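# Move the desk flask onto an incubator shelf

## Task

Take the flask sitting on the desk and set it down inside the incubator, resting flat on a shelf surface (not on another object), with the same face on top as it had on the desk and nothing overhanging the shelf's front edge. The flasks already inside the incubator must still lie flat on their shelves, unstacked and with their original face up, or the job fails. The job also fails if any flask reaches the floor, if either incubator door is banged open or closed, or if the robot falls or is left leaning. Anything that stays in place only because the robot is holding it at the end does not count.

## Robot and tools

ROBOT. An omnidirectional base carries a column about 1.75 m tall. A carriage rides up and down it (lift_m, 0 to 1.0 m) and holds two identical six-joint arms, each ending in a two-finger gripper. The arm bases sit roughly 0.57 m + lift_m above the floor, and parts of the carriage stick out about 0.15 m lower. A hand reaches 0.78 m from its shoulder but only about 0.38 m below its arm base. The hand is about 0.16 m long and 0.1 m wide (0.14 m when open). Parked arm joints 1-6 are 0, 0.05, 0.05, 1.45, 0, 0. With both parked, the footprint is about 0.95 m wide and 0.7 m long. The wheel motors are weak (2 N m), so even a light push triggers contact_stop. Loose objects may sometimes get a brief nudge from outside.

CAMERAS. carriage_camera is fixed to the carriage, faces forward and tilts about 20 degrees down. left_wrist_camera and right_wrist_camera look out beyond the fingertips. The carriage camera and parked fingertips can be up to 0.45 m above the arm bases. All images are 504x504 pixels with (0,0) at top left. The approximate vertical fields of view are 92.4 deg for carriage_camera, 52.8 deg for left_wrist_camera and 89.3 deg for right_wrist_camera. Only the images show whether the robot is leaning.

FRAMES. Base frame: the origin is on the floor below the base centre, with x forward, y left and z up. The left_hand and right_hand readings are in this frame. Each is the midpoint between that gripper's pads, and it can be off from the truth, more so at long reach. quat_wxyz rotates base axes into hand axes. The hand's z runs along the fingers, and the fingers open along its y. A hand pointing straight up with joints 1, 5 and 6 at 0 reads (1,0,0,0). The odometry frame is the base frame at scene start. base_odometry counts only wheel rotation, so slip shows up as travel. Heading is positive to the left, between -3.142 and 3.142.

execute_actions. Arguments: actions (a list holding one action, or empty to just get state and images) and cameras (a list of names or "all"; omitted or null means all, [] means none). An action may have base, joints, or both, and their motions begin together.
- base is a relative move from where the base last reported itself, with exactly one key. translate_m is metres straight ahead (forward positive, -2 to 2). strafe_m is metres sideways (left positive, -2 to 2). rotate_rad is an in-place turn in radians (counter-clockwise positive, -6.3 to 6.3).
- joints is one flat object for both arms, with absolute targets keyed by joint name. lift_m runs 0 to 1 m. The left_ and right_ keys share the same ranges. joint1_rad runs -2.617 to 3.054: it swings the arm about the vertical, with 0 ahead and positive to the left. joint2_rad runs 0 to 3.141 for the shoulder: 0 puts the upper arm level backward, 1.57 vertical, 3.14 level forward. joint3_rad runs 0 to 3.141 for the elbow: 0 is folded and 3.14 straight. joint4_rad runs -1.57 to 1.57 for wrist pitch: 0 lines the hand up with the forearm, and positive lifts the fingertips. joint5_rad runs -1.57 to 1.57 for wrist yaw, and positive swings the fingertips RIGHT. joint6_rad runs -2.094 to 2.094 for roll about the finger axis, with positive clockwise as seen from the forearm. gripper_m runs 0 to 0.093 m and sets the pad gap.
A joint left out may still be driving to an earlier target. An unknown key or a value out of range gets the whole call rejected, and nothing moves. One action runs at most 15 s. If a result reports a stop, the later motion calls in that same reply are skipped.

wait: seconds, 0 to 10. It commands nothing and returns state and images.
zoom_image: camera plus region [x0,y0,x1,y1] in pixels, at most 504x504. It works only on full images from the latest result.
finished_scene: scene (integer). It closes the scene for good once the last command has been held, and reports success. Call it only once the result is stable. Replying with no tool call ends the run.

RESULTS. joint_positions gives the current values. base_status and joint_status give the outcome. done: the target was reached (for the base, the wheels turned the full amount, even if they slipped, and a 1-2 mm move may stop short yet say done). off_target: the part rests away from its target and may still push; a holding gripper usually shows this. contact_stop or time_out: the target is dropped and the part holds where it stopped. "joint command not followed" (with a cause line): a self-collision check blocked that arm's targets, though a gripper target still runs. not_followed: that joint is still blocked, and it may retry later. limit_stop_at_motor_heat: the joint was halted by heat, so resend it. on_its_own lists uncommanded behaviour, where "held at" is the held target, not the actual position. motor_effort is a percentage with the peak in brackets. It is noisy, with a fixed bias of up to a few points plus up to half the value. A lift effort that keeps falling while lowering means a hand or its load is resting on something. drive_wheels, ignoring its sign, being higher at rest than after a free move means the base is still pressing on something. ARM HIT means an arm struck the robot. MOTOR HOT appears from 75 C, and OVER-TEMPERATURE FAULT reports heat stops.

CAUTIONS. Drive stops come late or not at all, and the base may coast about 0.3 m after an arm contact. Arms are unmonitored during turns, and often when an arm joint is also commanded. After a blocked drive, back off about 0.2 m the way you came (or turn back), and again if still pressed. A retry may be needed even when nothing is in the way. The column can hit a table edge the base slipped under, and reversing into an edge can tip the robot. Arms have no contact stop: a blocked arm keeps pushing and snaps to its target once free. To free a blocked arm, move only that arm clear first, then the other in a later action. Never let the arms press or strike each other. The robot tips most easily with the carriage high, arms extended, loads carried, pulling, or after abrupt stops. About 1.5 kg per hand with both arms forward can tip it. A level hand sags 10-17 cm under 1 kg, and a fully extended arm may not lift it. Grip force is about 45-60 N per pad. Outstretched arms heat quickly: at 90 C the arm halts for 10 s, and at 100 C it goes limp and drops. Avoid drops, slips, slammed doors, hard pushes and anything falling. The robot holds its last command while you think.

Each tool is called after ">>>" as name(argument=value, ...), one argument or row to a line, values as JSON.

## Session

I'll start by looking at the scene.

>>> execute_actions(
  actions=[],
)

Scene clock: 0.00 s.
base_odometry: x=+0.000 y=+0.000 heading=+0.000 (m, m, rad; odometry frame)
base_status: not commanded
joint_positions: lift_m=+0.302 left_joint1_rad=-0.003 left_joint2_rad=+0.059 left_joint3_rad=+0.066 left_joint4_rad=+1.409 left_joint5_rad=-0.043 left_joint6_rad=-0.013 left_gripper_m=+0.094 right_joint1_rad=-0.011 right_joint2_rad=+0.051 right_joint3_rad=+0.019 right_joint4_rad=+1.429 right_joint5_rad=-0.006 right_joint6_rad=-0.014 right_gripper_m=+0.094
joint_status: not commanded
motor_effort: lift_m=+23 drive_wheels=+4 (%)
left_hand: x=+0.3104 y=+0.3280 z=+1.3065 quat_wxyz=(+0.997, -0.022, +0.077, -0.006) (m; base frame)
right_hand: x=+0.3170 y=-0.3201 z=+1.2942 quat_wxyz=(+0.996, -0.003, +0.087, -0.012) (m; base frame)
pictures: carriage_camera, left_wrist_camera, right_wrist_camera
Images, in order (width x height): carriage_camera 504x504, left_wrist_camera 504x504, right_wrist_camera 504x504.

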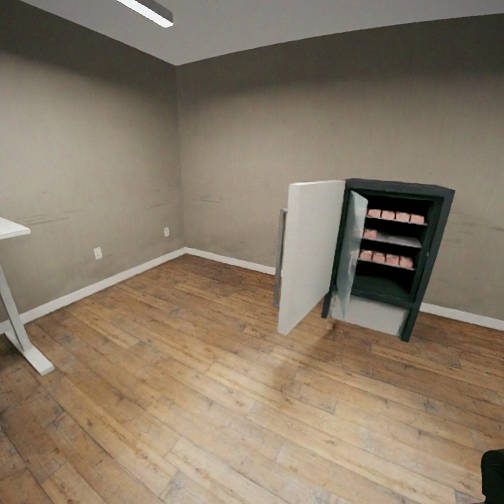

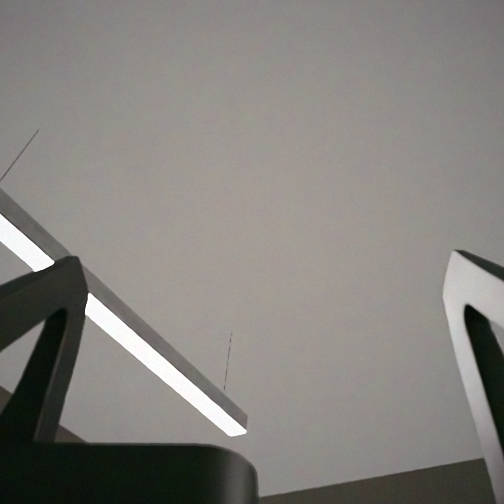

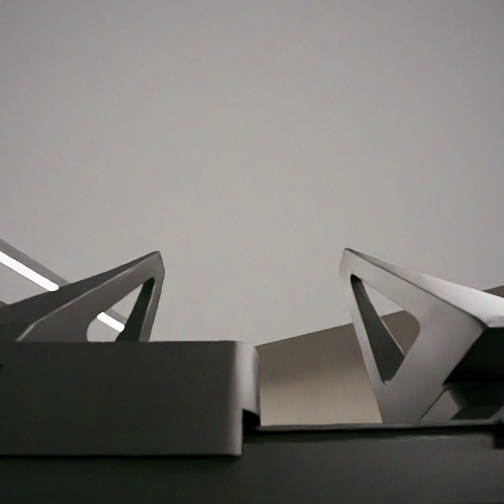

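Desk is to the left; turning to see it.

>>> execute_actions(
  actions=[
    {"base":{"rotate_rad":1.0}},
  ],
  cameras=["carriage_camera"],
)

Scene clock: 4.13 s.
base_odometry: x=+0.000 y=+0.000 heading=+0.999 (m, m, rad; odometry frame)
base_status: done
joint_positions: lift_m=+0.302 left_joint1_rad=-0.003 left_joint2_rad=+0.059 left_joint3_rad=+0.066 left_joint4_rad=+1.409 left_joint5_rad=-0.043 left_joint6_rad=-0.013 left_gripper_m=+0.094 right_joint1_rad=-0.011 right_joint2_rad=+0.051 right_joint3_rad=+0.019 right_joint4_rad=+1.428 right_joint5_rad=-0.006 right_joint6_rad=-0.014 right_gripper_m=+0.094
joint_status: not commanded
motor_effort: lift_m=+24(24) drive_wheels=+8(23) (%)
left_hand: x=+0.3104 y=+0.3280 z=+1.3065 quat_wxyz=(+0.997, -0.022, +0.077, -0.006) (m; base frame)
right_hand: x=+0.3172 y=-0.3201 z=+1.2942 quat_wxyz=(+0.996, -0.003, +0.087, -0.012) (m; base frame)
pictures: carriage_camera
Images, in order (width x height): carriage_camera 504x504.

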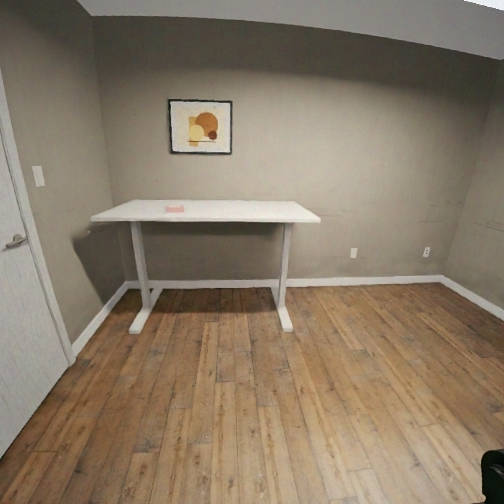

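>>> execute_actions(
  actions=[
    {"base":{"strafe_m":0.3},"joints":{"lift_m":0.6}},
  ],
  cameras=[],
)

>>> execute_actions(
  actions=[
    {"base":{"translate_m":0.9}},
  ],
  cameras=["carriage_camera"],
)

Scene clock: 11.87 s.
base_odometry: x=-0.252 y=+0.162 heading=+1.000 (m, m, rad; odometry frame)
base_status: done
joint_positions: lift_m=+0.600 left_joint1_rad=-0.003 left_joint2_rad=+0.059 left_joint3_rad=+0.066 left_joint4_rad=+1.409 left_joint5_rad=-0.043 left_joint6_rad=-0.013 left_gripper_m=+0.094 right_joint1_rad=-0.011 right_joint2_rad=+0.051 right_joint3_rad=+0.019 right_joint4_rad=+1.428 right_joint5_rad=-0.006 right_joint6_rad=-0.014 right_gripper_m=+0.094
joint_status: all done
motor_effort: lift_m=+23(31) drive_wheels=-4(25) (%)
left_hand: x=+0.3104 y=+0.3280 z=+1.6045 quat_wxyz=(+0.997, -0.022, +0.077, -0.006) (m; base frame)
right_hand: x=+0.3171 y=-0.3201 z=+1.5922 quat_wxyz=(+0.996, -0.003, +0.087, -0.012) (m; base frame)
pictures: none
No camera images: the call's "cameras" was empty. Leave "cameras" out to get every camera's image.

Scene clock: 16.07 s.
base_odometry: x=+0.234 y=+0.920 heading=+1.000 (m, m, rad; odometry frame)
base_status: done
joint_positions: lift_m=+0.600 left_joint1_rad=-0.003 left_joint2_rad=+0.059 left_joint3_rad=+0.066 left_joint4_rad=+1.409 left_joint5_rad=-0.043 left_joint6_rad=-0.013 left_gripper_m=+0.094 right_joint1_rad=-0.011 right_joint2_rad=+0.051 right_joint3_rad=+0.019 right_joint4_rad=+1.427 right_joint5_rad=-0.006 right_joint6_rad=-0.014 right_gripper_m=+0.094
joint_status: not commanded
motor_effort: lift_m=+21(21) drive_wheels=-5(26) (%)
left_hand: x=+0.3104 y=+0.3280 z=+1.6045 quat_wxyz=(+0.997, -0.022, +0.077, -0.006) (m; base frame)
right_hand: x=+0.3173 y=-0.3201 z=+1.5921 quat_wxyz=(+0.996, -0.003, +0.087, -0.012) (m; base frame)
pictures: carriage_camera
Images, in order (width x height): carriage_camera 504x504.

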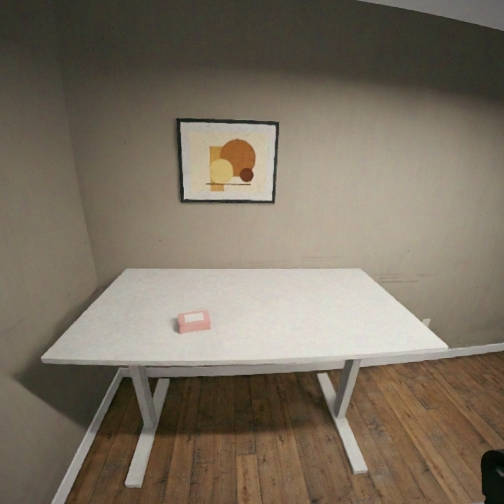

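>>> execute_actions(
  actions=[
    {"base":{"translate_m":0.4},"joints":{"left_joint2_rad":2.0,"left_joint3_rad":1.6,"left_joint4_rad":-1.3}},
  ],
)

Scene clock: 24.50 s.
base_odometry: x=+0.450 y=+1.257 heading=+1.001 (m, m, rad; odometry frame)
base_status: done
joint_positions: lift_m=+0.600 left_joint1_rad=-0.003 left_joint2_rad=+1.993 left_joint3_rad=+1.579 left_joint4_rad=-1.287 left_joint5_rad=-0.043 left_joint6_rad=-0.013 left_gripper_m=+0.094 right_joint1_rad=-0.011 right_joint2_rad=+0.051 right_joint3_rad=+0.019 right_joint4_rad=+1.427 right_joint5_rad=-0.006 right_joint6_rad=-0.014 right_gripper_m=+0.094
joint_status: all done
motor_effort: lift_m=+27(27) drive_wheels=-4(26) (%)
left_hand: x=+0.6162 y=+0.3270 z=+1.2378 quat_wxyz=(-0.065, -0.003, +0.998, +0.022) (m; base frame)
right_hand: x=+0.3173 y=-0.3201 z=+1.5921 quat_wxyz=(+0.996, -0.003, +0.087, -0.012) (m; base frame)
pictures: carriage_camera, left_wrist_camera, right_wrist_camera
Images, in order (width x height): carriage_camera 504x504, left_wrist_camera 504x504, right_wrist_camera 504x504.

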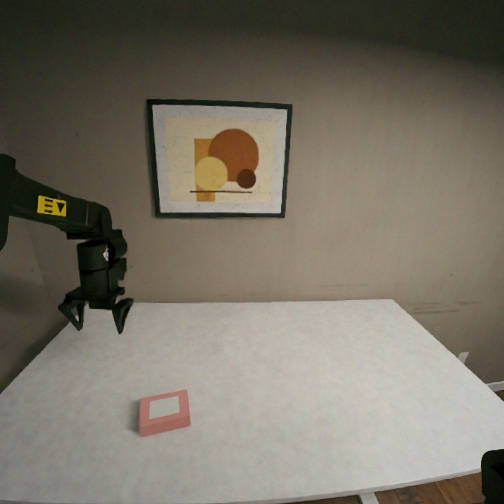

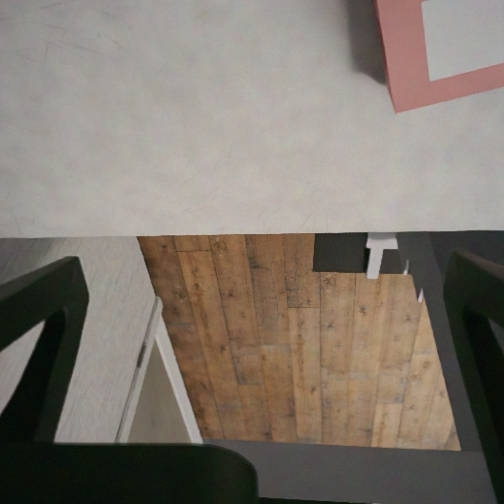

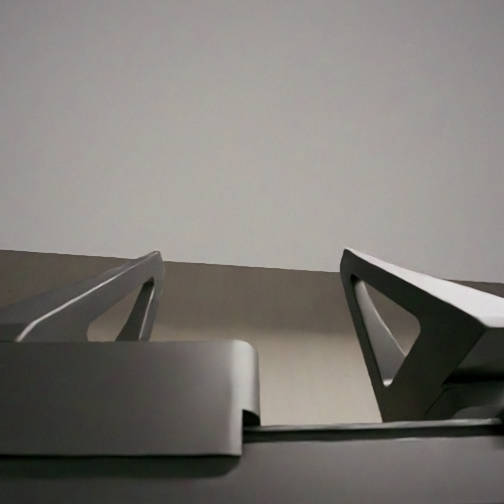

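>>> execute_actions(
  actions=[
    {"base":{"translate_m":0.18},"joints":{"left_joint6_rad":1.57}},
  ],
  cameras=["carriage_camera","left_wrist_camera"],
)

Scene clock: 32.00 s.
base_odometry: x=+0.547 y=+1.408 heading=+1.001 (m, m, rad; odometry frame)
base_status: done
joint_positions: lift_m=+0.600 left_joint1_rad=-0.003 left_joint2_rad=+1.993 left_joint3_rad=+1.579 left_joint4_rad=-1.291 left_joint5_rad=-0.043 left_joint6_rad=+1.564 left_gripper_m=+0.094 right_joint1_rad=-0.011 right_joint2_rad=+0.051 right_joint3_rad=+0.019 right_joint4_rad=+1.427 right_joint5_rad=-0.006 right_joint6_rad=-0.014 right_gripper_m=+0.094
joint_status: all done
motor_effort: lift_m=+23(24) drive_wheels=-4(31) (%)
left_hand: x=+0.6153 y=+0.3270 z=+1.2379 quat_wxyz=(-0.063, +0.705, +0.706, -0.032) (m; base frame)
right_hand: x=+0.3174 y=-0.3201 z=+1.5921 quat_wxyz=(+0.996, -0.003, +0.087, -0.012) (m; base frame)
pictures: carriage_camera, left_wrist_camera
Images, in order (width x height): carriage_camera 504x504, left_wrist_camera 504x504.

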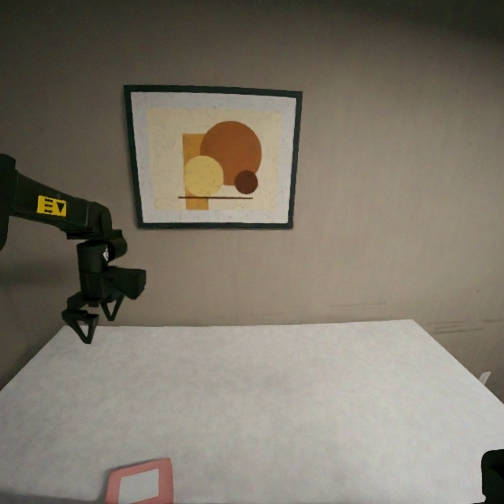

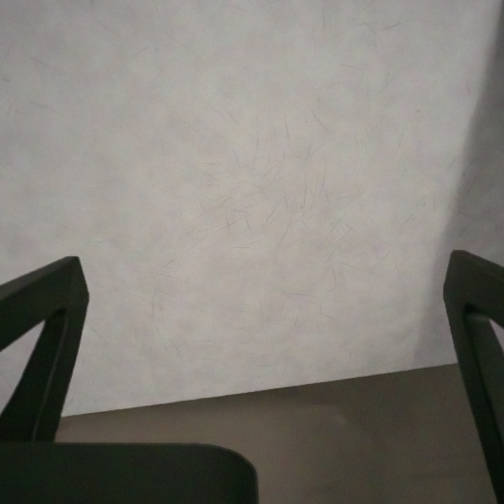

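>>> execute_actions(
  actions=[
    {"base":{"strafe_m":-0.1},"joints":{"left_joint6_rad":-1.57}},
  ],
  cameras=["left_wrist_camera"],
)

Scene clock: 37.83 s.
base_odometry: x=+0.631 y=+1.354 heading=+1.002 (m, m, rad; odometry frame)
base_status: done
joint_positions: lift_m=+0.600 left_joint1_rad=-0.003 left_joint2_rad=+1.993 left_joint3_rad=+1.579 left_joint4_rad=-1.291 left_joint5_rad=-0.043 left_joint6_rad=-1.564 left_gripper_m=+0.094 right_joint1_rad=-0.011 right_joint2_rad=+0.051 right_joint3_rad=+0.019 right_joint4_rad=+1.427 right_joint5_rad=-0.006 right_joint6_rad=-0.014 right_gripper_m=+0.094
joint_status: all done
motor_effort: lift_m=+28(23) drive_wheels=-2(25) (%)
left_hand: x=+0.6153 y=+0.3270 z=+1.2379 quat_wxyz=(-0.032, -0.701, +0.710, +0.063) (m; base frame)
right_hand: x=+0.3174 y=-0.3201 z=+1.5921 quat_wxyz=(+0.996, -0.003, +0.087, -0.012) (m; base frame)
pictures: left_wrist_camera
Images, in order (width x height): left_wrist_camera 504x504.

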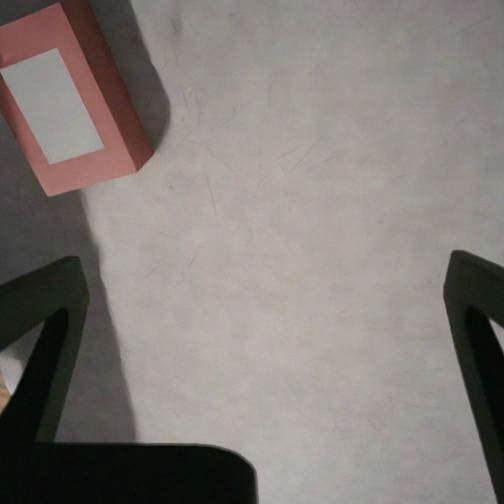

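>>> execute_actions(
  actions=[
    {"base":{"translate_m":-0.11}},
  ],
  cameras=["left_wrist_camera"],
)

Scene clock: 48.30 s.
base_odometry: x=+0.572 y=+1.262 heading=+1.001 (m, m, rad; odometry frame)
base_status: done
joint_positions: lift_m=+0.600 left_joint1_rad=-0.003 left_joint2_rad=+1.993 left_joint3_rad=+1.579 left_joint4_rad=-1.293 left_joint5_rad=-0.043 left_joint6_rad=-1.564 left_gripper_m=+0.094 right_joint1_rad=-0.011 right_joint2_rad=+0.051 right_joint3_rad=+0.019 right_joint4_rad=+1.429 right_joint5_rad=-0.006 right_joint6_rad=-0.014 right_gripper_m=+0.094
joint_status: not commanded
motor_effort: lift_m=+21(23) drive_wheels=+0(21) (%)
left_hand: x=+0.6147 y=+0.3270 z=+1.2380 quat_wxyz=(-0.033, -0.701, +0.710, +0.063) (m; base frame)
right_hand: x=+0.3170 y=-0.3201 z=+1.5922 quat_wxyz=(+0.996, -0.003, +0.087, -0.012) (m; base frame)
pictures: left_wrist_camera
Images, in order (width x height): left_wrist_camera 504x504.

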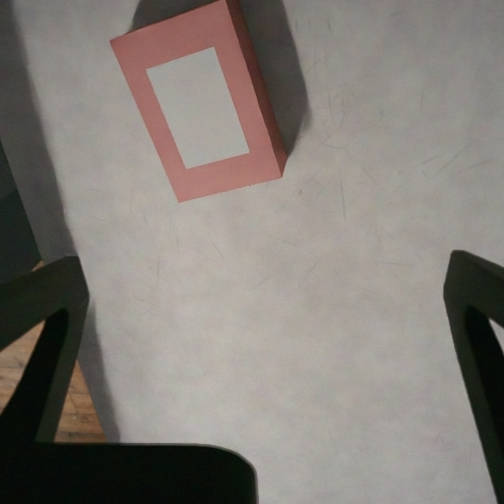

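>>> execute_actions(
  actions=[
    {"base":{"translate_m":-0.045},"joints":{"lift_m":0.5}},
  ],
  cameras=["left_wrist_camera","carriage_camera"],
)

Scene clock: 54.53 s.
base_odometry: x=+0.548 y=+1.224 heading=+1.001 (m, m, rad; odometry frame)
base_status: done
joint_positions: lift_m=+0.500 left_joint1_rad=-0.003 left_joint2_rad=+1.995 left_joint3_rad=+1.591 left_joint4_rad=-1.296 left_joint5_rad=-0.043 left_joint6_rad=-1.564 left_gripper_m=+0.094 right_joint1_rad=-0.011 right_joint2_rad=+0.051 right_joint3_rad=+0.019 right_joint4_rad=+1.429 right_joint5_rad=-0.006 right_joint6_rad=-0.014 right_gripper_m=+0.094
joint_status: all done
motor_effort: lift_m=+26(22) drive_wheels=-1(24) (%)
left_hand: x=+0.6173 y=+0.3270 z=+1.1400 quat_wxyz=(-0.031, -0.701, +0.710, +0.061) (m; base frame)
right_hand: x=+0.3170 y=-0.3201 z=+1.4921 quat_wxyz=(+0.996, -0.003, +0.087, -0.012) (m; base frame)
pictures: carriage_camera, left_wrist_camera
Images, in order (width x height): carriage_camera 504x504, left_wrist_camera 504x504.

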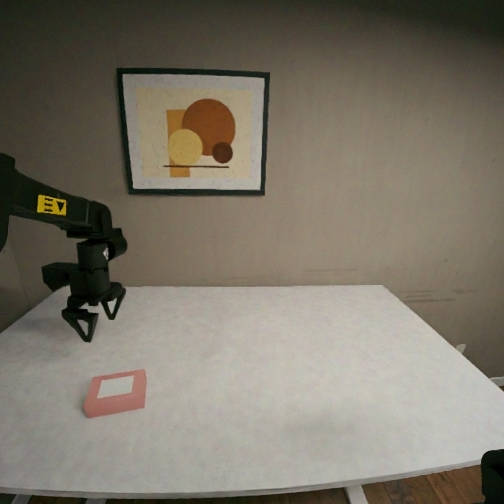

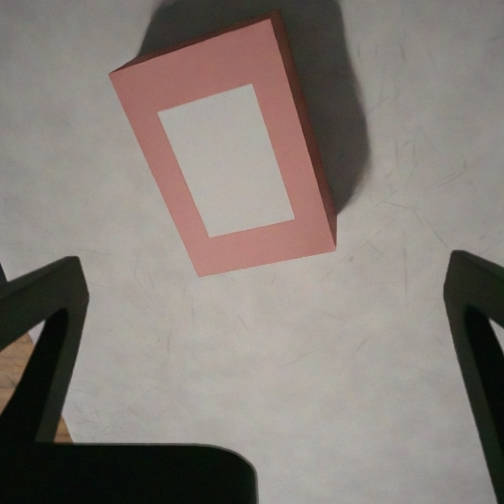

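>>> execute_actions(
  actions=[
    {"base":{"strafe_m":-0.1},"joints":{"left_joint6_rad":-1.87}},
  ],
  cameras=["left_wrist_camera"],
)

Scene clock: 60.17 s.
base_odometry: x=+0.632 y=+1.170 heading=+1.001 (m, m, rad; odometry frame)
base_status: done
joint_positions: lift_m=+0.500 left_joint1_rad=-0.003 left_joint2_rad=+1.995 left_joint3_rad=+1.591 left_joint4_rad=-1.296 left_joint5_rad=-0.043 left_joint6_rad=-1.864 left_gripper_m=+0.094 right_joint1_rad=-0.011 right_joint2_rad=+0.051 right_joint3_rad=+0.019 right_joint4_rad=+1.429 right_joint5_rad=-0.006 right_joint6_rad=-0.014 right_gripper_m=+0.094
joint_status: all done
motor_effort: lift_m=+26(25) drive_wheels=-3(18) (%)
left_hand: x=+0.6173 y=+0.3270 z=+1.1400 quat_wxyz=(-0.021, -0.799, +0.597, +0.065) (m; base frame)
right_hand: x=+0.3170 y=-0.3201 z=+1.4921 quat_wxyz=(+0.996, -0.003, +0.087, -0.012) (m; base frame)
pictures: left_wrist_camera
Images, in order (width x height): left_wrist_camera 504x504.

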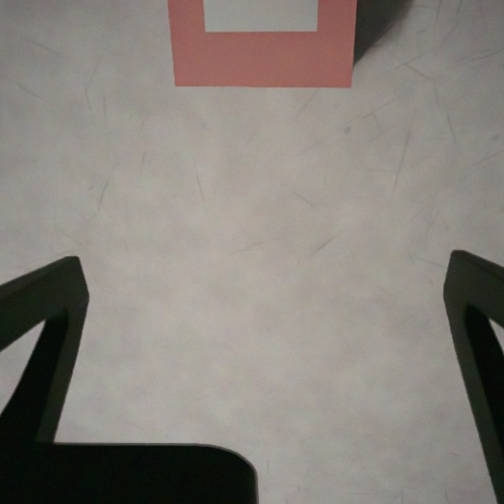

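>>> execute_actions(
  actions=[
    {"base":{"strafe_m":0.19}},
  ],
  cameras=["left_wrist_camera","carriage_camera"],
)

Scene clock: 64.30 s.
base_odometry: x=+0.472 y=+1.272 heading=+1.001 (m, m, rad; odometry frame)
base_status: done
joint_positions: lift_m=+0.500 left_joint1_rad=-0.003 left_joint2_rad=+1.995 left_joint3_rad=+1.591 left_joint4_rad=-1.296 left_joint5_rad=-0.043 left_joint6_rad=-1.864 left_gripper_m=+0.094 right_joint1_rad=-0.011 right_joint2_rad=+0.051 right_joint3_rad=+0.019 right_joint4_rad=+1.427 right_joint5_rad=-0.006 right_joint6_rad=-0.014 right_gripper_m=+0.094
joint_status: not commanded
motor_effort: lift_m=+22(19) drive_wheels=-3(24) (%)
left_hand: x=+0.6173 y=+0.3270 z=+1.1400 quat_wxyz=(-0.021, -0.799, +0.597, +0.065) (m; base frame)
right_hand: x=+0.3173 y=-0.3201 z=+1.4920 quat_wxyz=(+0.996, -0.003, +0.087, -0.012) (m; base frame)
pictures: carriage_camera, left_wrist_camera
Images, in order (width x height): carriage_camera 504x504, left_wrist_camera 504x504.

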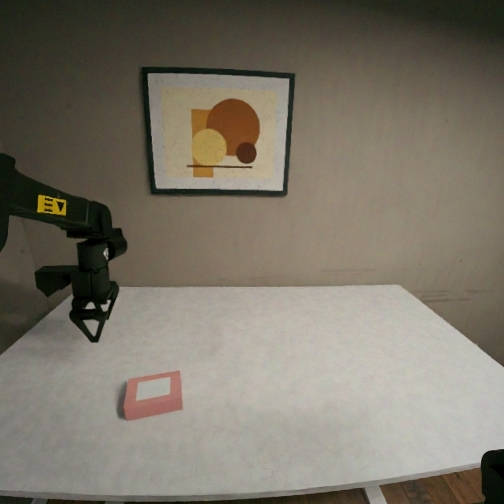

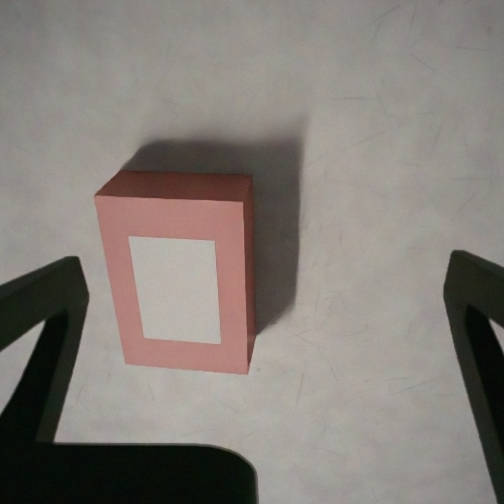

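>>> execute_actions(
  actions=[
    {"base":{"translate_m":-0.05}},
  ],
  cameras=[],
)

>>> execute_actions(
  actions=[
    {"base":{"strafe_m":0.04},"joints":{"lift_m":0.42}},
  ],
  cameras=["left_wrist_camera"],
)

Scene clock: 68.97 s.
base_odometry: x=+0.445 y=+1.230 heading=+1.001 (m, m, rad; odometry frame)
base_status: done
joint_positions: lift_m=+0.500 left_joint1_rad=-0.003 left_joint2_rad=+1.995 left_joint3_rad=+1.591 left_joint4_rad=-1.296 left_joint5_rad=-0.043 left_joint6_rad=-1.864 left_gripper_m=+0.094 right_joint1_rad=-0.011 right_joint2_rad=+0.051 right_joint3_rad=+0.019 right_joint4_rad=+1.428 right_joint5_rad=-0.006 right_joint6_rad=-0.014 right_gripper_m=+0.094
joint_status: not commanded
motor_effort: lift_m=+27(20) drive_wheels=-1(19) (%)
left_hand: x=+0.6173 y=+0.3270 z=+1.1400 quat_wxyz=(-0.021, -0.799, +0.597, +0.065) (m; base frame)
right_hand: x=+0.3172 y=-0.3201 z=+1.4921 quat_wxyz=(+0.996, -0.003, +0.087, -0.012) (m; base frame)
pictures: none
No camera images: the call's "cameras" was empty. Leave "cameras" out to get every camera's image.

Scene clock: 70.07 s.
base_odometry: x=+0.411 y=+1.251 heading=+1.001 (m, m, rad; odometry frame)
base_status: done
joint_positions: lift_m=+0.420 left_joint1_rad=-0.003 left_joint2_rad=+1.994 left_joint3_rad=+1.591 left_joint4_rad=-1.298 left_joint5_rad=-0.043 left_joint6_rad=-1.864 left_gripper_m=+0.094 right_joint1_rad=-0.011 right_joint2_rad=+0.051 right_joint3_rad=+0.019 right_joint4_rad=+1.428 right_joint5_rad=-0.006 right_joint6_rad=-0.014 right_gripper_m=+0.094
joint_status: all done
motor_effort: lift_m=+24(23) drive_wheels=+3(20) (%)
left_hand: x=+0.6171 y=+0.3270 z=+1.0604 quat_wxyz=(-0.021, -0.799, +0.597, +0.065) (m; base frame)
right_hand: x=+0.3171 y=-0.3201 z=+1.4121 quat_wxyz=(+0.996, -0.003, +0.087, -0.012) (m; base frame)
pictures: left_wrist_camera
Images, in order (width x height): left_wrist_camera 504x504.

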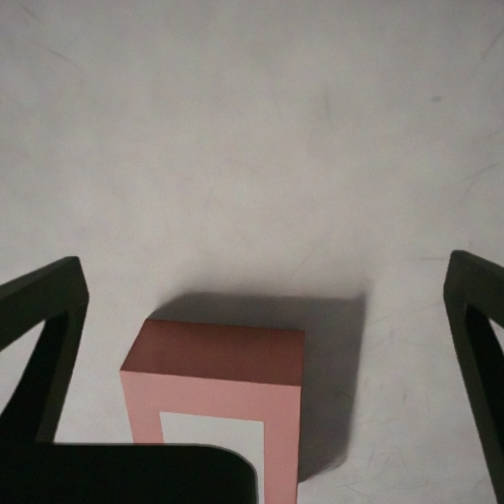

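>>> execute_actions(
  actions=[
    {"base":{"translate_m":-0.03},"joints":{"lift_m":0.35}},
  ],
  cameras=["left_wrist_camera"],
)

Scene clock: 75.03 s.
base_odometry: x=+0.395 y=+1.226 heading=+1.002 (m, m, rad; odometry frame)
base_status: done
joint_positions: lift_m=+0.350 left_joint1_rad=-0.003 left_joint2_rad=+1.995 left_joint3_rad=+1.591 left_joint4_rad=-1.298 left_joint5_rad=-0.043 left_joint6_rad=-1.864 left_gripper_m=+0.094 right_joint1_rad=-0.011 right_joint2_rad=+0.051 right_joint3_rad=+0.019 right_joint4_rad=+1.429 right_joint5_rad=-0.006 right_joint6_rad=-0.014 right_gripper_m=+0.094
joint_status: all done
motor_effort: lift_m=+27(24) drive_wheels=+1(18) (%)
left_hand: x=+0.6168 y=+0.3270 z=+0.9902 quat_wxyz=(-0.022, -0.799, +0.597, +0.065) (m; base frame)
right_hand: x=+0.3170 y=-0.3201 z=+1.3421 quat_wxyz=(+0.996, -0.003, +0.087, -0.012) (m; base frame)
pictures: left_wrist_camera
Images, in order (width x height): left_wrist_camera 504x504.

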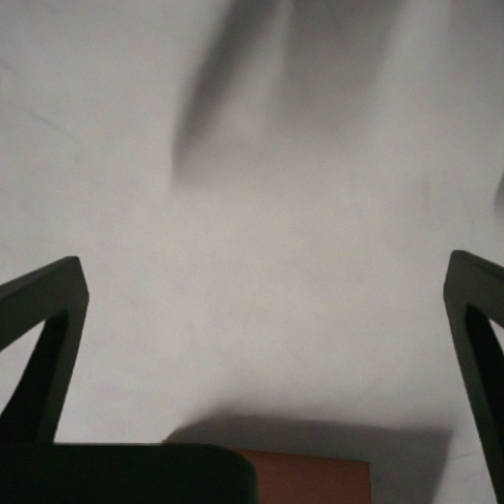

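>>> execute_actions(
  actions=[
    {"base":{"strafe_m":-0.05}},
  ],
  cameras=["left_wrist_camera","carriage_camera"],
)

Scene clock: 78.80 s.
base_odometry: x=+0.437 y=+1.199 heading=+1.001 (m, m, rad; odometry frame)
base_status: done
joint_positions: lift_m=+0.350 left_joint1_rad=-0.003 left_joint2_rad=+1.995 left_joint3_rad=+1.591 left_joint4_rad=-1.298 left_joint5_rad=-0.043 left_joint6_rad=-1.864 left_gripper_m=+0.094 right_joint1_rad=-0.011 right_joint2_rad=+0.051 right_joint3_rad=+0.019 right_joint4_rad=+1.429 right_joint5_rad=-0.006 right_joint6_rad=-0.014 right_gripper_m=+0.094
joint_status: not commanded
motor_effort: lift_m=+29(25) drive_wheels=-1(20) (%)
left_hand: x=+0.6168 y=+0.3270 z=+0.9902 quat_wxyz=(-0.022, -0.799, +0.597, +0.065) (m; base frame)
right_hand: x=+0.3170 y=-0.3201 z=+1.3421 quat_wxyz=(+0.996, -0.003, +0.087, -0.012) (m; base frame)
pictures: carriage_camera, left_wrist_camera
Images, in order (width x height): carriage_camera 504x504, left_wrist_camera 504x504.

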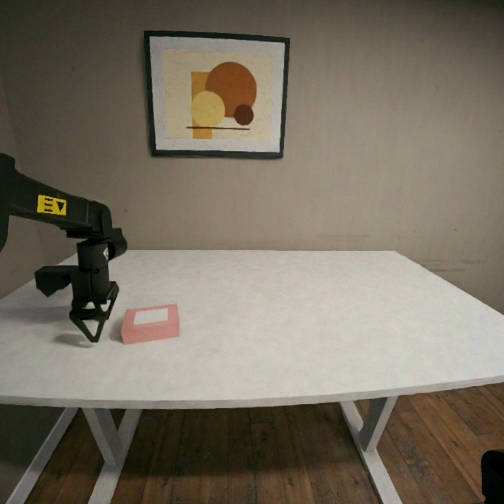

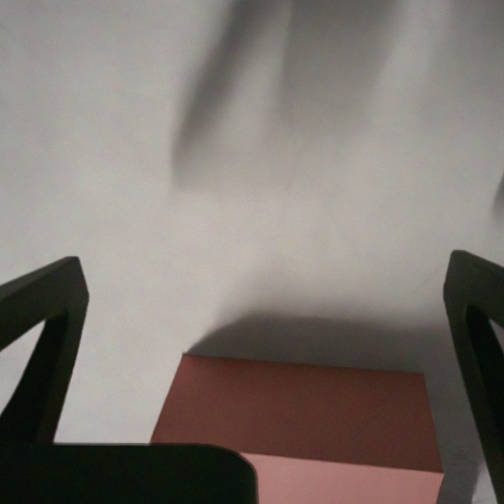

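>>> execute_actions(
  actions=[
    {"joints":{"lift_m":0.41}},
  ],
  cameras=[],
)

>>> execute_actions(
  actions=[
    {"base":{"strafe_m":0.1}},
  ],
  cameras=[],
)

>>> execute_actions(
  actions=[
    {"base":{"translate_m":0.015},"joints":{"lift_m":0.35}},
  ],
  cameras=["left_wrist_camera","carriage_camera"],
)

Scene clock: 85.27 s.
base_odometry: x=+0.437 y=+1.199 heading=+1.001 (m, m, rad; odometry frame)
base_status: not commanded
joint_positions: lift_m=+0.410 left_joint1_rad=-0.003 left_joint2_rad=+1.995 left_joint3_rad=+1.591 left_joint4_rad=-1.299 left_joint5_rad=-0.043 left_joint6_rad=-1.864 left_gripper_m=+0.094 right_joint1_rad=-0.011 right_joint2_rad=+0.051 right_joint3_rad=+0.019 right_joint4_rad=+1.429 right_joint5_rad=-0.006 right_joint6_rad=-0.014 right_gripper_m=+0.094
joint_status: all done
motor_effort: lift_m=+18(27) drive_wheels=+0(0) (%)
left_hand: x=+0.6168 y=+0.3270 z=+1.0503 quat_wxyz=(-0.022, -0.799, +0.597, +0.066) (m; base frame)
right_hand: x=+0.3170 y=-0.3201 z=+1.4022 quat_wxyz=(+0.996, -0.003, +0.087, -0.012) (m; base frame)
pictures: none
No camera images: the call's "cameras" was empty. Leave "cameras" out to get every camera's image.

Scene clock: 86.97 s.
base_odometry: x=+0.352 y=+1.253 heading=+1.002 (m, m, rad; odometry frame)
base_status: done
joint_positions: lift_m=+0.410 left_joint1_rad=-0.003 left_joint2_rad=+1.995 left_joint3_rad=+1.591 left_joint4_rad=-1.299 left_joint5_rad=-0.043 left_joint6_rad=-1.864 left_gripper_m=+0.094 right_joint1_rad=-0.011 right_joint2_rad=+0.051 right_joint3_rad=+0.019 right_joint4_rad=+1.429 right_joint5_rad=-0.006 right_joint6_rad=-0.014 right_gripper_m=+0.094
joint_status: not commanded
motor_effort: lift_m=+25(29) drive_wheels=-2(22) (%)
left_hand: x=+0.6168 y=+0.3270 z=+1.0503 quat_wxyz=(-0.022, -0.799, +0.597, +0.066) (m; base frame)
right_hand: x=+0.3170 y=-0.3201 z=+1.4022 quat_wxyz=(+0.996, -0.003, +0.087, -0.012) (m; base frame)
pictures: none
No camera images: the call's "cameras" was empty. Leave "cameras" out to get every camera's image.

Scene clock: 87.73 s.
base_odometry: x=+0.360 y=+1.265 heading=+1.002 (m, m, rad; odometry frame)
base_status: done
joint_positions: lift_m=+0.350 left_joint1_rad=-0.003 left_joint2_rad=+1.995 left_joint3_rad=+1.591 left_joint4_rad=-1.299 left_joint5_rad=-0.043 left_joint6_rad=-1.864 left_gripper_m=+0.094 right_joint1_rad=-0.011 right_joint2_rad=+0.051 right_joint3_rad=+0.019 right_joint4_rad=+1.429 right_joint5_rad=-0.006 right_joint6_rad=-0.014 right_gripper_m=+0.094
joint_status: all done
motor_effort: lift_m=+22(22) drive_wheels=+3(9) (%)
left_hand: x=+0.6167 y=+0.3270 z=+0.9901 quat_wxyz=(-0.022, -0.799, +0.597, +0.066) (m; base frame)
right_hand: x=+0.3169 y=-0.3201 z=+1.3421 quat_wxyz=(+0.996, -0.003, +0.086, -0.012) (m; base frame)
pictures: carriage_camera, left_wrist_camera
Images, in order (width x height): carriage_camera 504x504, left_wrist_camera 504x504.

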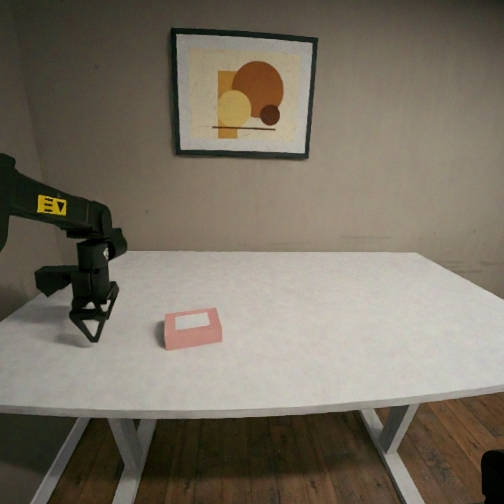

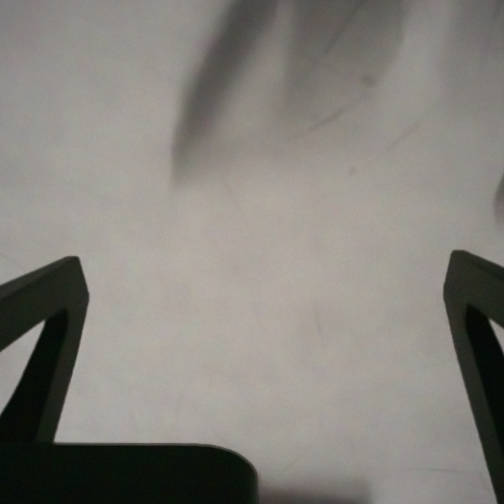

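>>> execute_actions(
  actions=[
    {"joints":{"lift_m":0.41}},
  ],
  cameras=[],
)

>>> execute_actions(
  actions=[
    {"base":{"strafe_m":-0.23}},
  ],
  cameras=["left_wrist_camera","carriage_camera"],
)

Scene clock: 93.73 s.
base_odometry: x=+0.360 y=+1.265 heading=+1.002 (m, m, rad; odometry frame)
base_status: not commanded
joint_positions: lift_m=+0.410 left_joint1_rad=-0.003 left_joint2_rad=+1.995 left_joint3_rad=+1.591 left_joint4_rad=-1.299 left_joint5_rad=-0.043 left_joint6_rad=-1.864 left_gripper_m=+0.094 right_joint1_rad=-0.011 right_joint2_rad=+0.051 right_joint3_rad=+0.019 right_joint4_rad=+1.429 right_joint5_rad=-0.006 right_joint6_rad=-0.014 right_gripper_m=+0.094
joint_status: all done
motor_effort: lift_m=+24(29) drive_wheels=+2(3) (%)
left_hand: x=+0.6167 y=+0.3270 z=+1.0503 quat_wxyz=(-0.022, -0.799, +0.597, +0.066) (m; base frame)
right_hand: x=+0.3169 y=-0.3201 z=+1.4023 quat_wxyz=(+0.996, -0.003, +0.086, -0.012) (m; base frame)
pictures: none
No camera images: the call's "cameras" was empty. Leave "cameras" out to get every camera's image.

Scene clock: 95.93 s.
base_odometry: x=+0.554 y=+1.142 heading=+1.002 (m, m, rad; odometry frame)
base_status: done
joint_positions: lift_m=+0.410 left_joint1_rad=-0.003 left_joint2_rad=+1.995 left_joint3_rad=+1.591 left_joint4_rad=-1.299 left_joint5_rad=-0.043 left_joint6_rad=-1.864 left_gripper_m=+0.094 right_joint1_rad=-0.011 right_joint2_rad=+0.051 right_joint3_rad=+0.019 right_joint4_rad=+1.429 right_joint5_rad=-0.006 right_joint6_rad=-0.014 right_gripper_m=+0.094
joint_status: not commanded
motor_effort: lift_m=+23(22) drive_wheels=-3(27) (%)
left_hand: x=+0.6167 y=+0.3270 z=+1.0503 quat_wxyz=(-0.022, -0.799, +0.597, +0.066) (m; base frame)
right_hand: x=+0.3169 y=-0.3201 z=+1.4022 quat_wxyz=(+0.996, -0.003, +0.086, -0.012) (m; base frame)
pictures: carriage_camera, left_wrist_camera
Images, in order (width x height): carriage_camera 504x504, left_wrist_camera 504x504.

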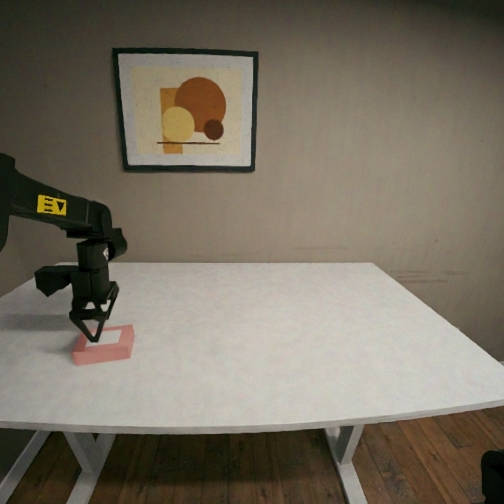

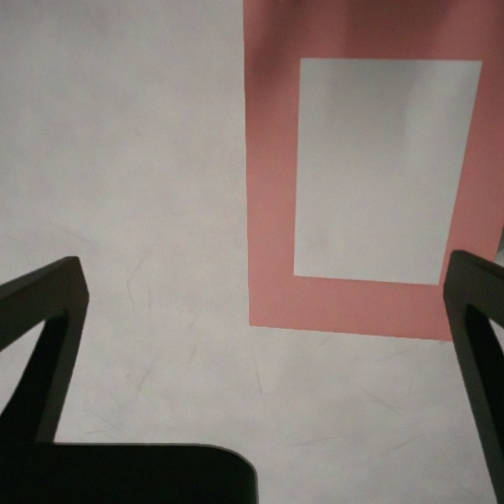

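>>> execute_actions(
  actions=[
    {"base":{"translate_m":0.035}},
  ],
  cameras=["left_wrist_camera"],
)

Scene clock: 99.17 s.
base_odometry: x=+0.573 y=+1.171 heading=+1.002 (m, m, rad; odometry frame)
base_status: done
joint_positions: lift_m=+0.410 left_joint1_rad=-0.003 left_joint2_rad=+1.995 left_joint3_rad=+1.591 left_joint4_rad=-1.299 left_joint5_rad=-0.043 left_joint6_rad=-1.864 left_gripper_m=+0.094 right_joint1_rad=-0.011 right_joint2_rad=+0.051 right_joint3_rad=+0.019 right_joint4_rad=+1.428 right_joint5_rad=-0.006 right_joint6_rad=-0.014 right_gripper_m=+0.094
joint_status: not commanded
motor_effort: lift_m=+22(24) drive_wheels=+5(19) (%)
left_hand: x=+0.6167 y=+0.3270 z=+1.0503 quat_wxyz=(-0.022, -0.799, +0.597, +0.066) (m; base frame)
right_hand: x=+0.3172 y=-0.3201 z=+1.4022 quat_wxyz=(+0.996, -0.003, +0.087, -0.012) (m; base frame)
pictures: left_wrist_camera
Images, in order (width x height): left_wrist_camera 504x504.

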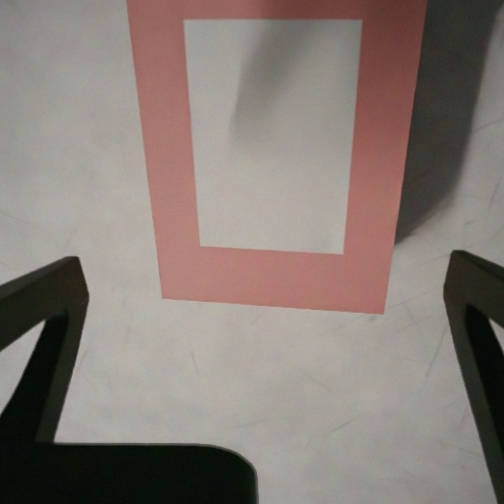

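Centred. Lower and check.

>>> execute_actions(
  actions=[
    {"base":{"strafe_m":0.03},"joints":{"lift_m":0.35}},
  ],
  cameras=["left_wrist_camera"],
)

Scene clock: 102.53 s.
base_odometry: x=+0.548 y=+1.187 heading=+1.001 (m, m, rad; odometry frame)
base_status: done
joint_positions: lift_m=+0.350 left_joint1_rad=-0.006 left_joint2_rad=+1.981 left_joint3_rad=+1.603 left_joint4_rad=-1.334 left_joint5_rad=-0.018 left_joint6_rad=-1.869 left_gripper_m=+0.094 right_joint1_rad=-0.011 right_joint2_rad=+0.051 right_joint3_rad=+0.019 right_joint4_rad=+1.429 right_joint5_rad=-0.006 right_joint6_rad=-0.014 right_gripper_m=+0.094
joint_status: all done
motor_effort: lift_m=+22(22) drive_wheels=-3(16) (%)
left_hand: x=+0.6121 y=+0.3219 z=+0.9986 quat_wxyz=(-0.034, -0.800, +0.595, +0.062) (m; base frame)
right_hand: x=+0.3170 y=-0.3201 z=+1.3422 quat_wxyz=(+0.996, -0.003, +0.087, -0.012) (m; base frame)
pictures: left_wrist_camera
Images, in order (width x height): left_wrist_camera 504x504.

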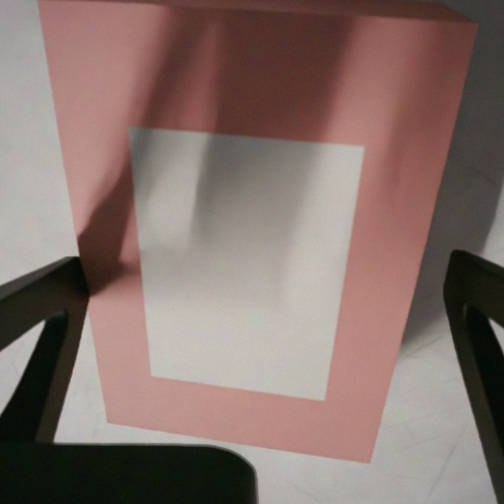

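>>> execute_actions(
  actions=[
    {"joints":{"lift_m":0.40}},
  ],
  cameras=["left_wrist_camera"],
)

Scene clock: 108.83 s.
base_odometry: x=+0.548 y=+1.187 heading=+1.001 (m, m, rad; odometry frame)
base_status: not commanded
joint_positions: lift_m=+0.400 left_joint1_rad=-0.006 left_joint2_rad=+1.988 left_joint3_rad=+1.603 left_joint4_rad=-1.313 left_joint5_rad=-0.037 left_joint6_rad=-1.869 left_gripper_m=+0.094 right_joint1_rad=-0.011 right_joint2_rad=+0.051 right_joint3_rad=+0.019 right_joint4_rad=+1.429 right_joint5_rad=-0.006 right_joint6_rad=-0.014 right_gripper_m=+0.094
joint_status: all done
motor_effort: lift_m=+22(26) drive_wheels=+0(1) (%)
left_hand: x=+0.6170 y=+0.3252 z=+1.0456 quat_wxyz=(-0.022, -0.800, +0.596, +0.062) (m; base frame)
right_hand: x=+0.3170 y=-0.3201 z=+1.3922 quat_wxyz=(+0.996, -0.003, +0.087, -0.012) (m; base frame)
pictures: left_wrist_camera
Images, in order (width x height): left_wrist_camera 504x504.

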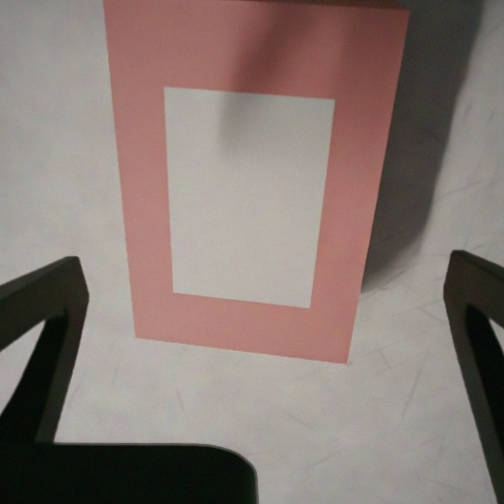

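>>> execute_actions(
  actions=[
    {"base":{"translate_m":-0.01},"joints":{"left_joint6_rad":-1.82}},
  ],
  cameras=["left_wrist_camera"],
)

Scene clock: 113.20 s.
base_odometry: x=+0.543 y=+1.179 heading=+1.001 (m, m, rad; odometry frame)
base_status: done
joint_positions: lift_m=+0.400 left_joint1_rad=-0.006 left_joint2_rad=+1.988 left_joint3_rad=+1.603 left_joint4_rad=-1.308 left_joint5_rad=-0.038 left_joint6_rad=-1.824 left_gripper_m=+0.094 right_joint1_rad=-0.011 right_joint2_rad=+0.051 right_joint3_rad=+0.019 right_joint4_rad=+1.430 right_joint5_rad=-0.006 right_joint6_rad=-0.014 right_gripper_m=+0.094
joint_status: all done
motor_effort: lift_m=+21(23) drive_wheels=+1(14) (%)
left_hand: x=+0.6183 y=+0.3252 z=+1.0455 quat_wxyz=(-0.022, -0.787, +0.614, +0.060) (m; base frame)
right_hand: x=+0.3167 y=-0.3201 z=+1.3923 quat_wxyz=(+0.996, -0.003, +0.086, -0.012) (m; base frame)
pictures: left_wrist_camera
Images, in order (width x height): left_wrist_camera 504x504.

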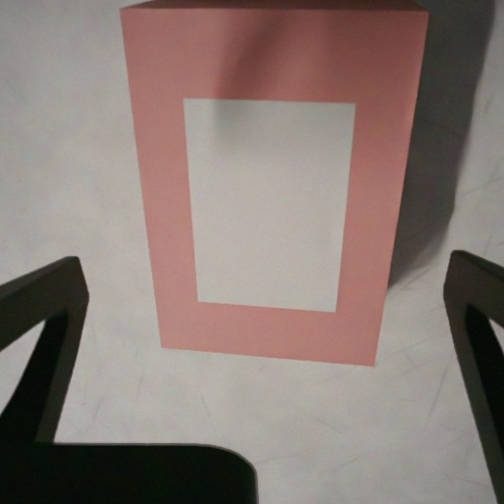

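>>> execute_actions(
  actions=[
    {"joints":{"lift_m":0.35}},
  ],
  cameras=["left_wrist_camera"],
)

Scene clock: 118.80 s.
base_odometry: x=+0.543 y=+1.179 heading=+1.001 (m, m, rad; odometry frame)
base_status: not commanded
joint_positions: lift_m=+0.350 left_joint1_rad=-0.006 left_joint2_rad=+1.991 left_joint3_rad=+1.603 left_joint4_rad=-1.306 left_joint5_rad=-0.038 left_joint6_rad=-1.824 left_gripper_m=+0.094 right_joint1_rad=-0.011 right_joint2_rad=+0.051 right_joint3_rad=+0.019 right_joint4_rad=+1.430 right_joint5_rad=-0.006 right_joint6_rad=-0.014 right_gripper_m=+0.094
joint_status: all done
motor_effort: lift_m=+26(26) drive_wheels=+2(3) (%)
left_hand: x=+0.6187 y=+0.3254 z=+0.9942 quat_wxyz=(-0.022, -0.787, +0.614, +0.060) (m; base frame)
right_hand: x=+0.3168 y=-0.3201 z=+1.3421 quat_wxyz=(+0.996, -0.003, +0.086, -0.012) (m; base frame)
pictures: left_wrist_camera
Images, in order (width x height): left_wrist_camera 504x504.

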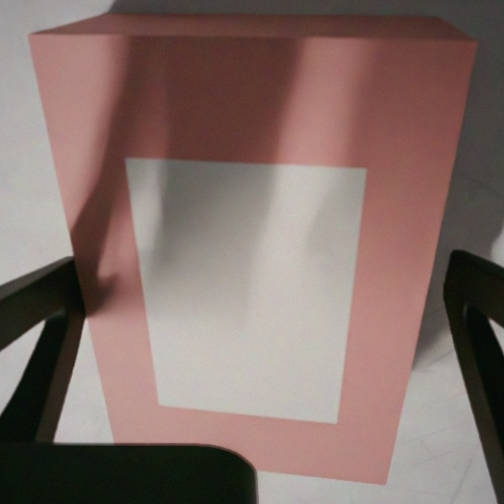

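The fingers went down without deflection this time. Closing.

>>> execute_actions(
  actions=[
    {"joints":{"left_gripper_m":0.0}},
  ],
  cameras=[],
)

>>> execute_actions(
  actions=[
    {"joints":{"lift_m":0.5}},
  ],
  cameras=["carriage_camera"],
)

Scene clock: 122.17 s.
base_odometry: x=+0.543 y=+1.179 heading=+1.001 (m, m, rad; odometry frame)
base_status: not commanded
joint_positions: lift_m=+0.350 left_joint1_rad=-0.006 left_joint2_rad=+1.991 left_joint3_rad=+1.603 left_joint4_rad=-1.306 left_joint5_rad=-0.039 left_joint6_rad=-1.824 left_gripper_m=+0.083 right_joint1_rad=-0.011 right_joint2_rad=+0.051 right_joint3_rad=+0.019 right_joint4_rad=+1.430 right_joint5_rad=-0.006 right_joint6_rad=-0.014 right_gripper_m=+0.094
joint_status: left_gripper_m off_target (ended at +0.083, target +0.000)
motor_effort: lift_m=+26(27) drive_wheels=+3(4) (%)
left_hand: x=+0.6187 y=+0.3254 z=+0.9942 quat_wxyz=(-0.022, -0.787, +0.614, +0.060) (m; base frame)
right_hand: x=+0.3168 y=-0.3201 z=+1.3421 quat_wxyz=(+0.996, -0.003, +0.086, -0.012) (m; base frame)
pictures: none
No camera images: the call's "cameras" was empty. Leave "cameras" out to get every camera's image.

Scene clock: 123.30 s.
base_odometry: x=+0.543 y=+1.179 heading=+1.001 (m, m, rad; odometry frame)
base_status: not commanded
joint_positions: lift_m=+0.500 left_joint1_rad=-0.006 left_joint2_rad=+1.993 left_joint3_rad=+1.603 left_joint4_rad=-1.303 left_joint5_rad=-0.040 left_joint6_rad=-1.824 left_gripper_m=+0.083 right_joint1_rad=-0.011 right_joint2_rad=+0.051 right_joint3_rad=+0.019 right_joint4_rad=+1.429 right_joint5_rad=-0.006 right_joint6_rad=-0.014 right_gripper_m=+0.094
joint_status: all done
motor_effort: lift_m=+22(30) drive_wheels=+1(2) (%)
left_hand: x=+0.6193 y=+0.3256 z=+1.1437 quat_wxyz=(-0.021, -0.787, +0.614, +0.060) (m; base frame)
right_hand: x=+0.3169 y=-0.3201 z=+1.4922 quat_wxyz=(+0.996, -0.003, +0.086, -0.012) (m; base frame)
pictures: carriage_camera
Images, in order (width x height): carriage_camera 504x504.

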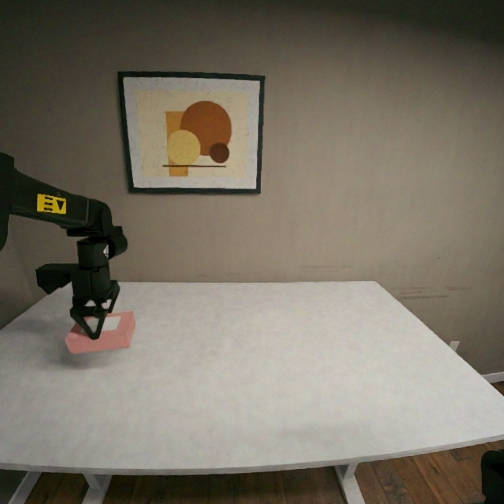

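>>> execute_actions(
  actions=[
    {"base":{"translate_m":-0.6}},
  ],
  cameras=[],
)

>>> execute_actions(
  actions=[
    {"base":{"rotate_rad":-1.7}},
  ],
  cameras=["carriage_camera"],
)

Scene clock: 129.27 s.
base_odometry: x=+0.219 y=+0.674 heading=+1.001 (m, m, rad; odometry frame)
base_status: done
joint_positions: lift_m=+0.500 left_joint1_rad=-0.006 left_joint2_rad=+1.993 left_joint3_rad=+1.603 left_joint4_rad=-1.302 left_joint5_rad=-0.040 left_joint6_rad=-1.824 left_gripper_m=+0.083 right_joint1_rad=-0.011 right_joint2_rad=+0.051 right_joint3_rad=+0.019 right_joint4_rad=+1.430 right_joint5_rad=-0.006 right_joint6_rad=-0.014 right_gripper_m=+0.094
joint_status: not commanded
motor_effort: lift_m=+23(24) drive_wheels=-1(23) (%)
left_hand: x=+0.6194 y=+0.3256 z=+1.1437 quat_wxyz=(-0.021, -0.787, +0.614, +0.060) (m; base frame)
right_hand: x=+0.3168 y=-0.3201 z=+1.4922 quat_wxyz=(+0.996, -0.003, +0.086, -0.012) (m; base frame)
pictures: none
No camera images: the call's "cameras" was empty. Leave "cameras" out to get every camera's image.

Scene clock: 132.50 s.
base_odometry: x=+0.219 y=+0.674 heading=-0.698 (m, m, rad; odometry frame)
base_status: done
joint_positions: lift_m=+0.500 left_joint1_rad=-0.006 left_joint2_rad=+1.993 left_joint3_rad=+1.603 left_joint4_rad=-1.295 left_joint5_rad=-0.043 left_joint6_rad=-1.824 left_gripper_m=+0.083 right_joint1_rad=-0.011 right_joint2_rad=+0.051 right_joint3_rad=+0.019 right_joint4_rad=+1.428 right_joint5_rad=-0.006 right_joint6_rad=-0.014 right_gripper_m=+0.094
joint_status: not commanded
motor_effort: lift_m=+25(26) drive_wheels=+7(25) (%)
left_hand: x=+0.6212 y=+0.3261 z=+1.1435 quat_wxyz=(-0.018, -0.787, +0.614, +0.058) (m; base frame)
right_hand: x=+0.3172 y=-0.3201 z=+1.4922 quat_wxyz=(+0.996, -0.003, +0.087, -0.012) (m; base frame)
pictures: carriage_camera
Images, in order (width x height): carriage_camera 504x504.

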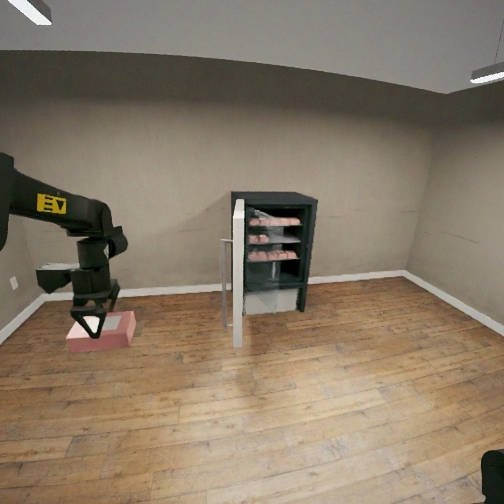

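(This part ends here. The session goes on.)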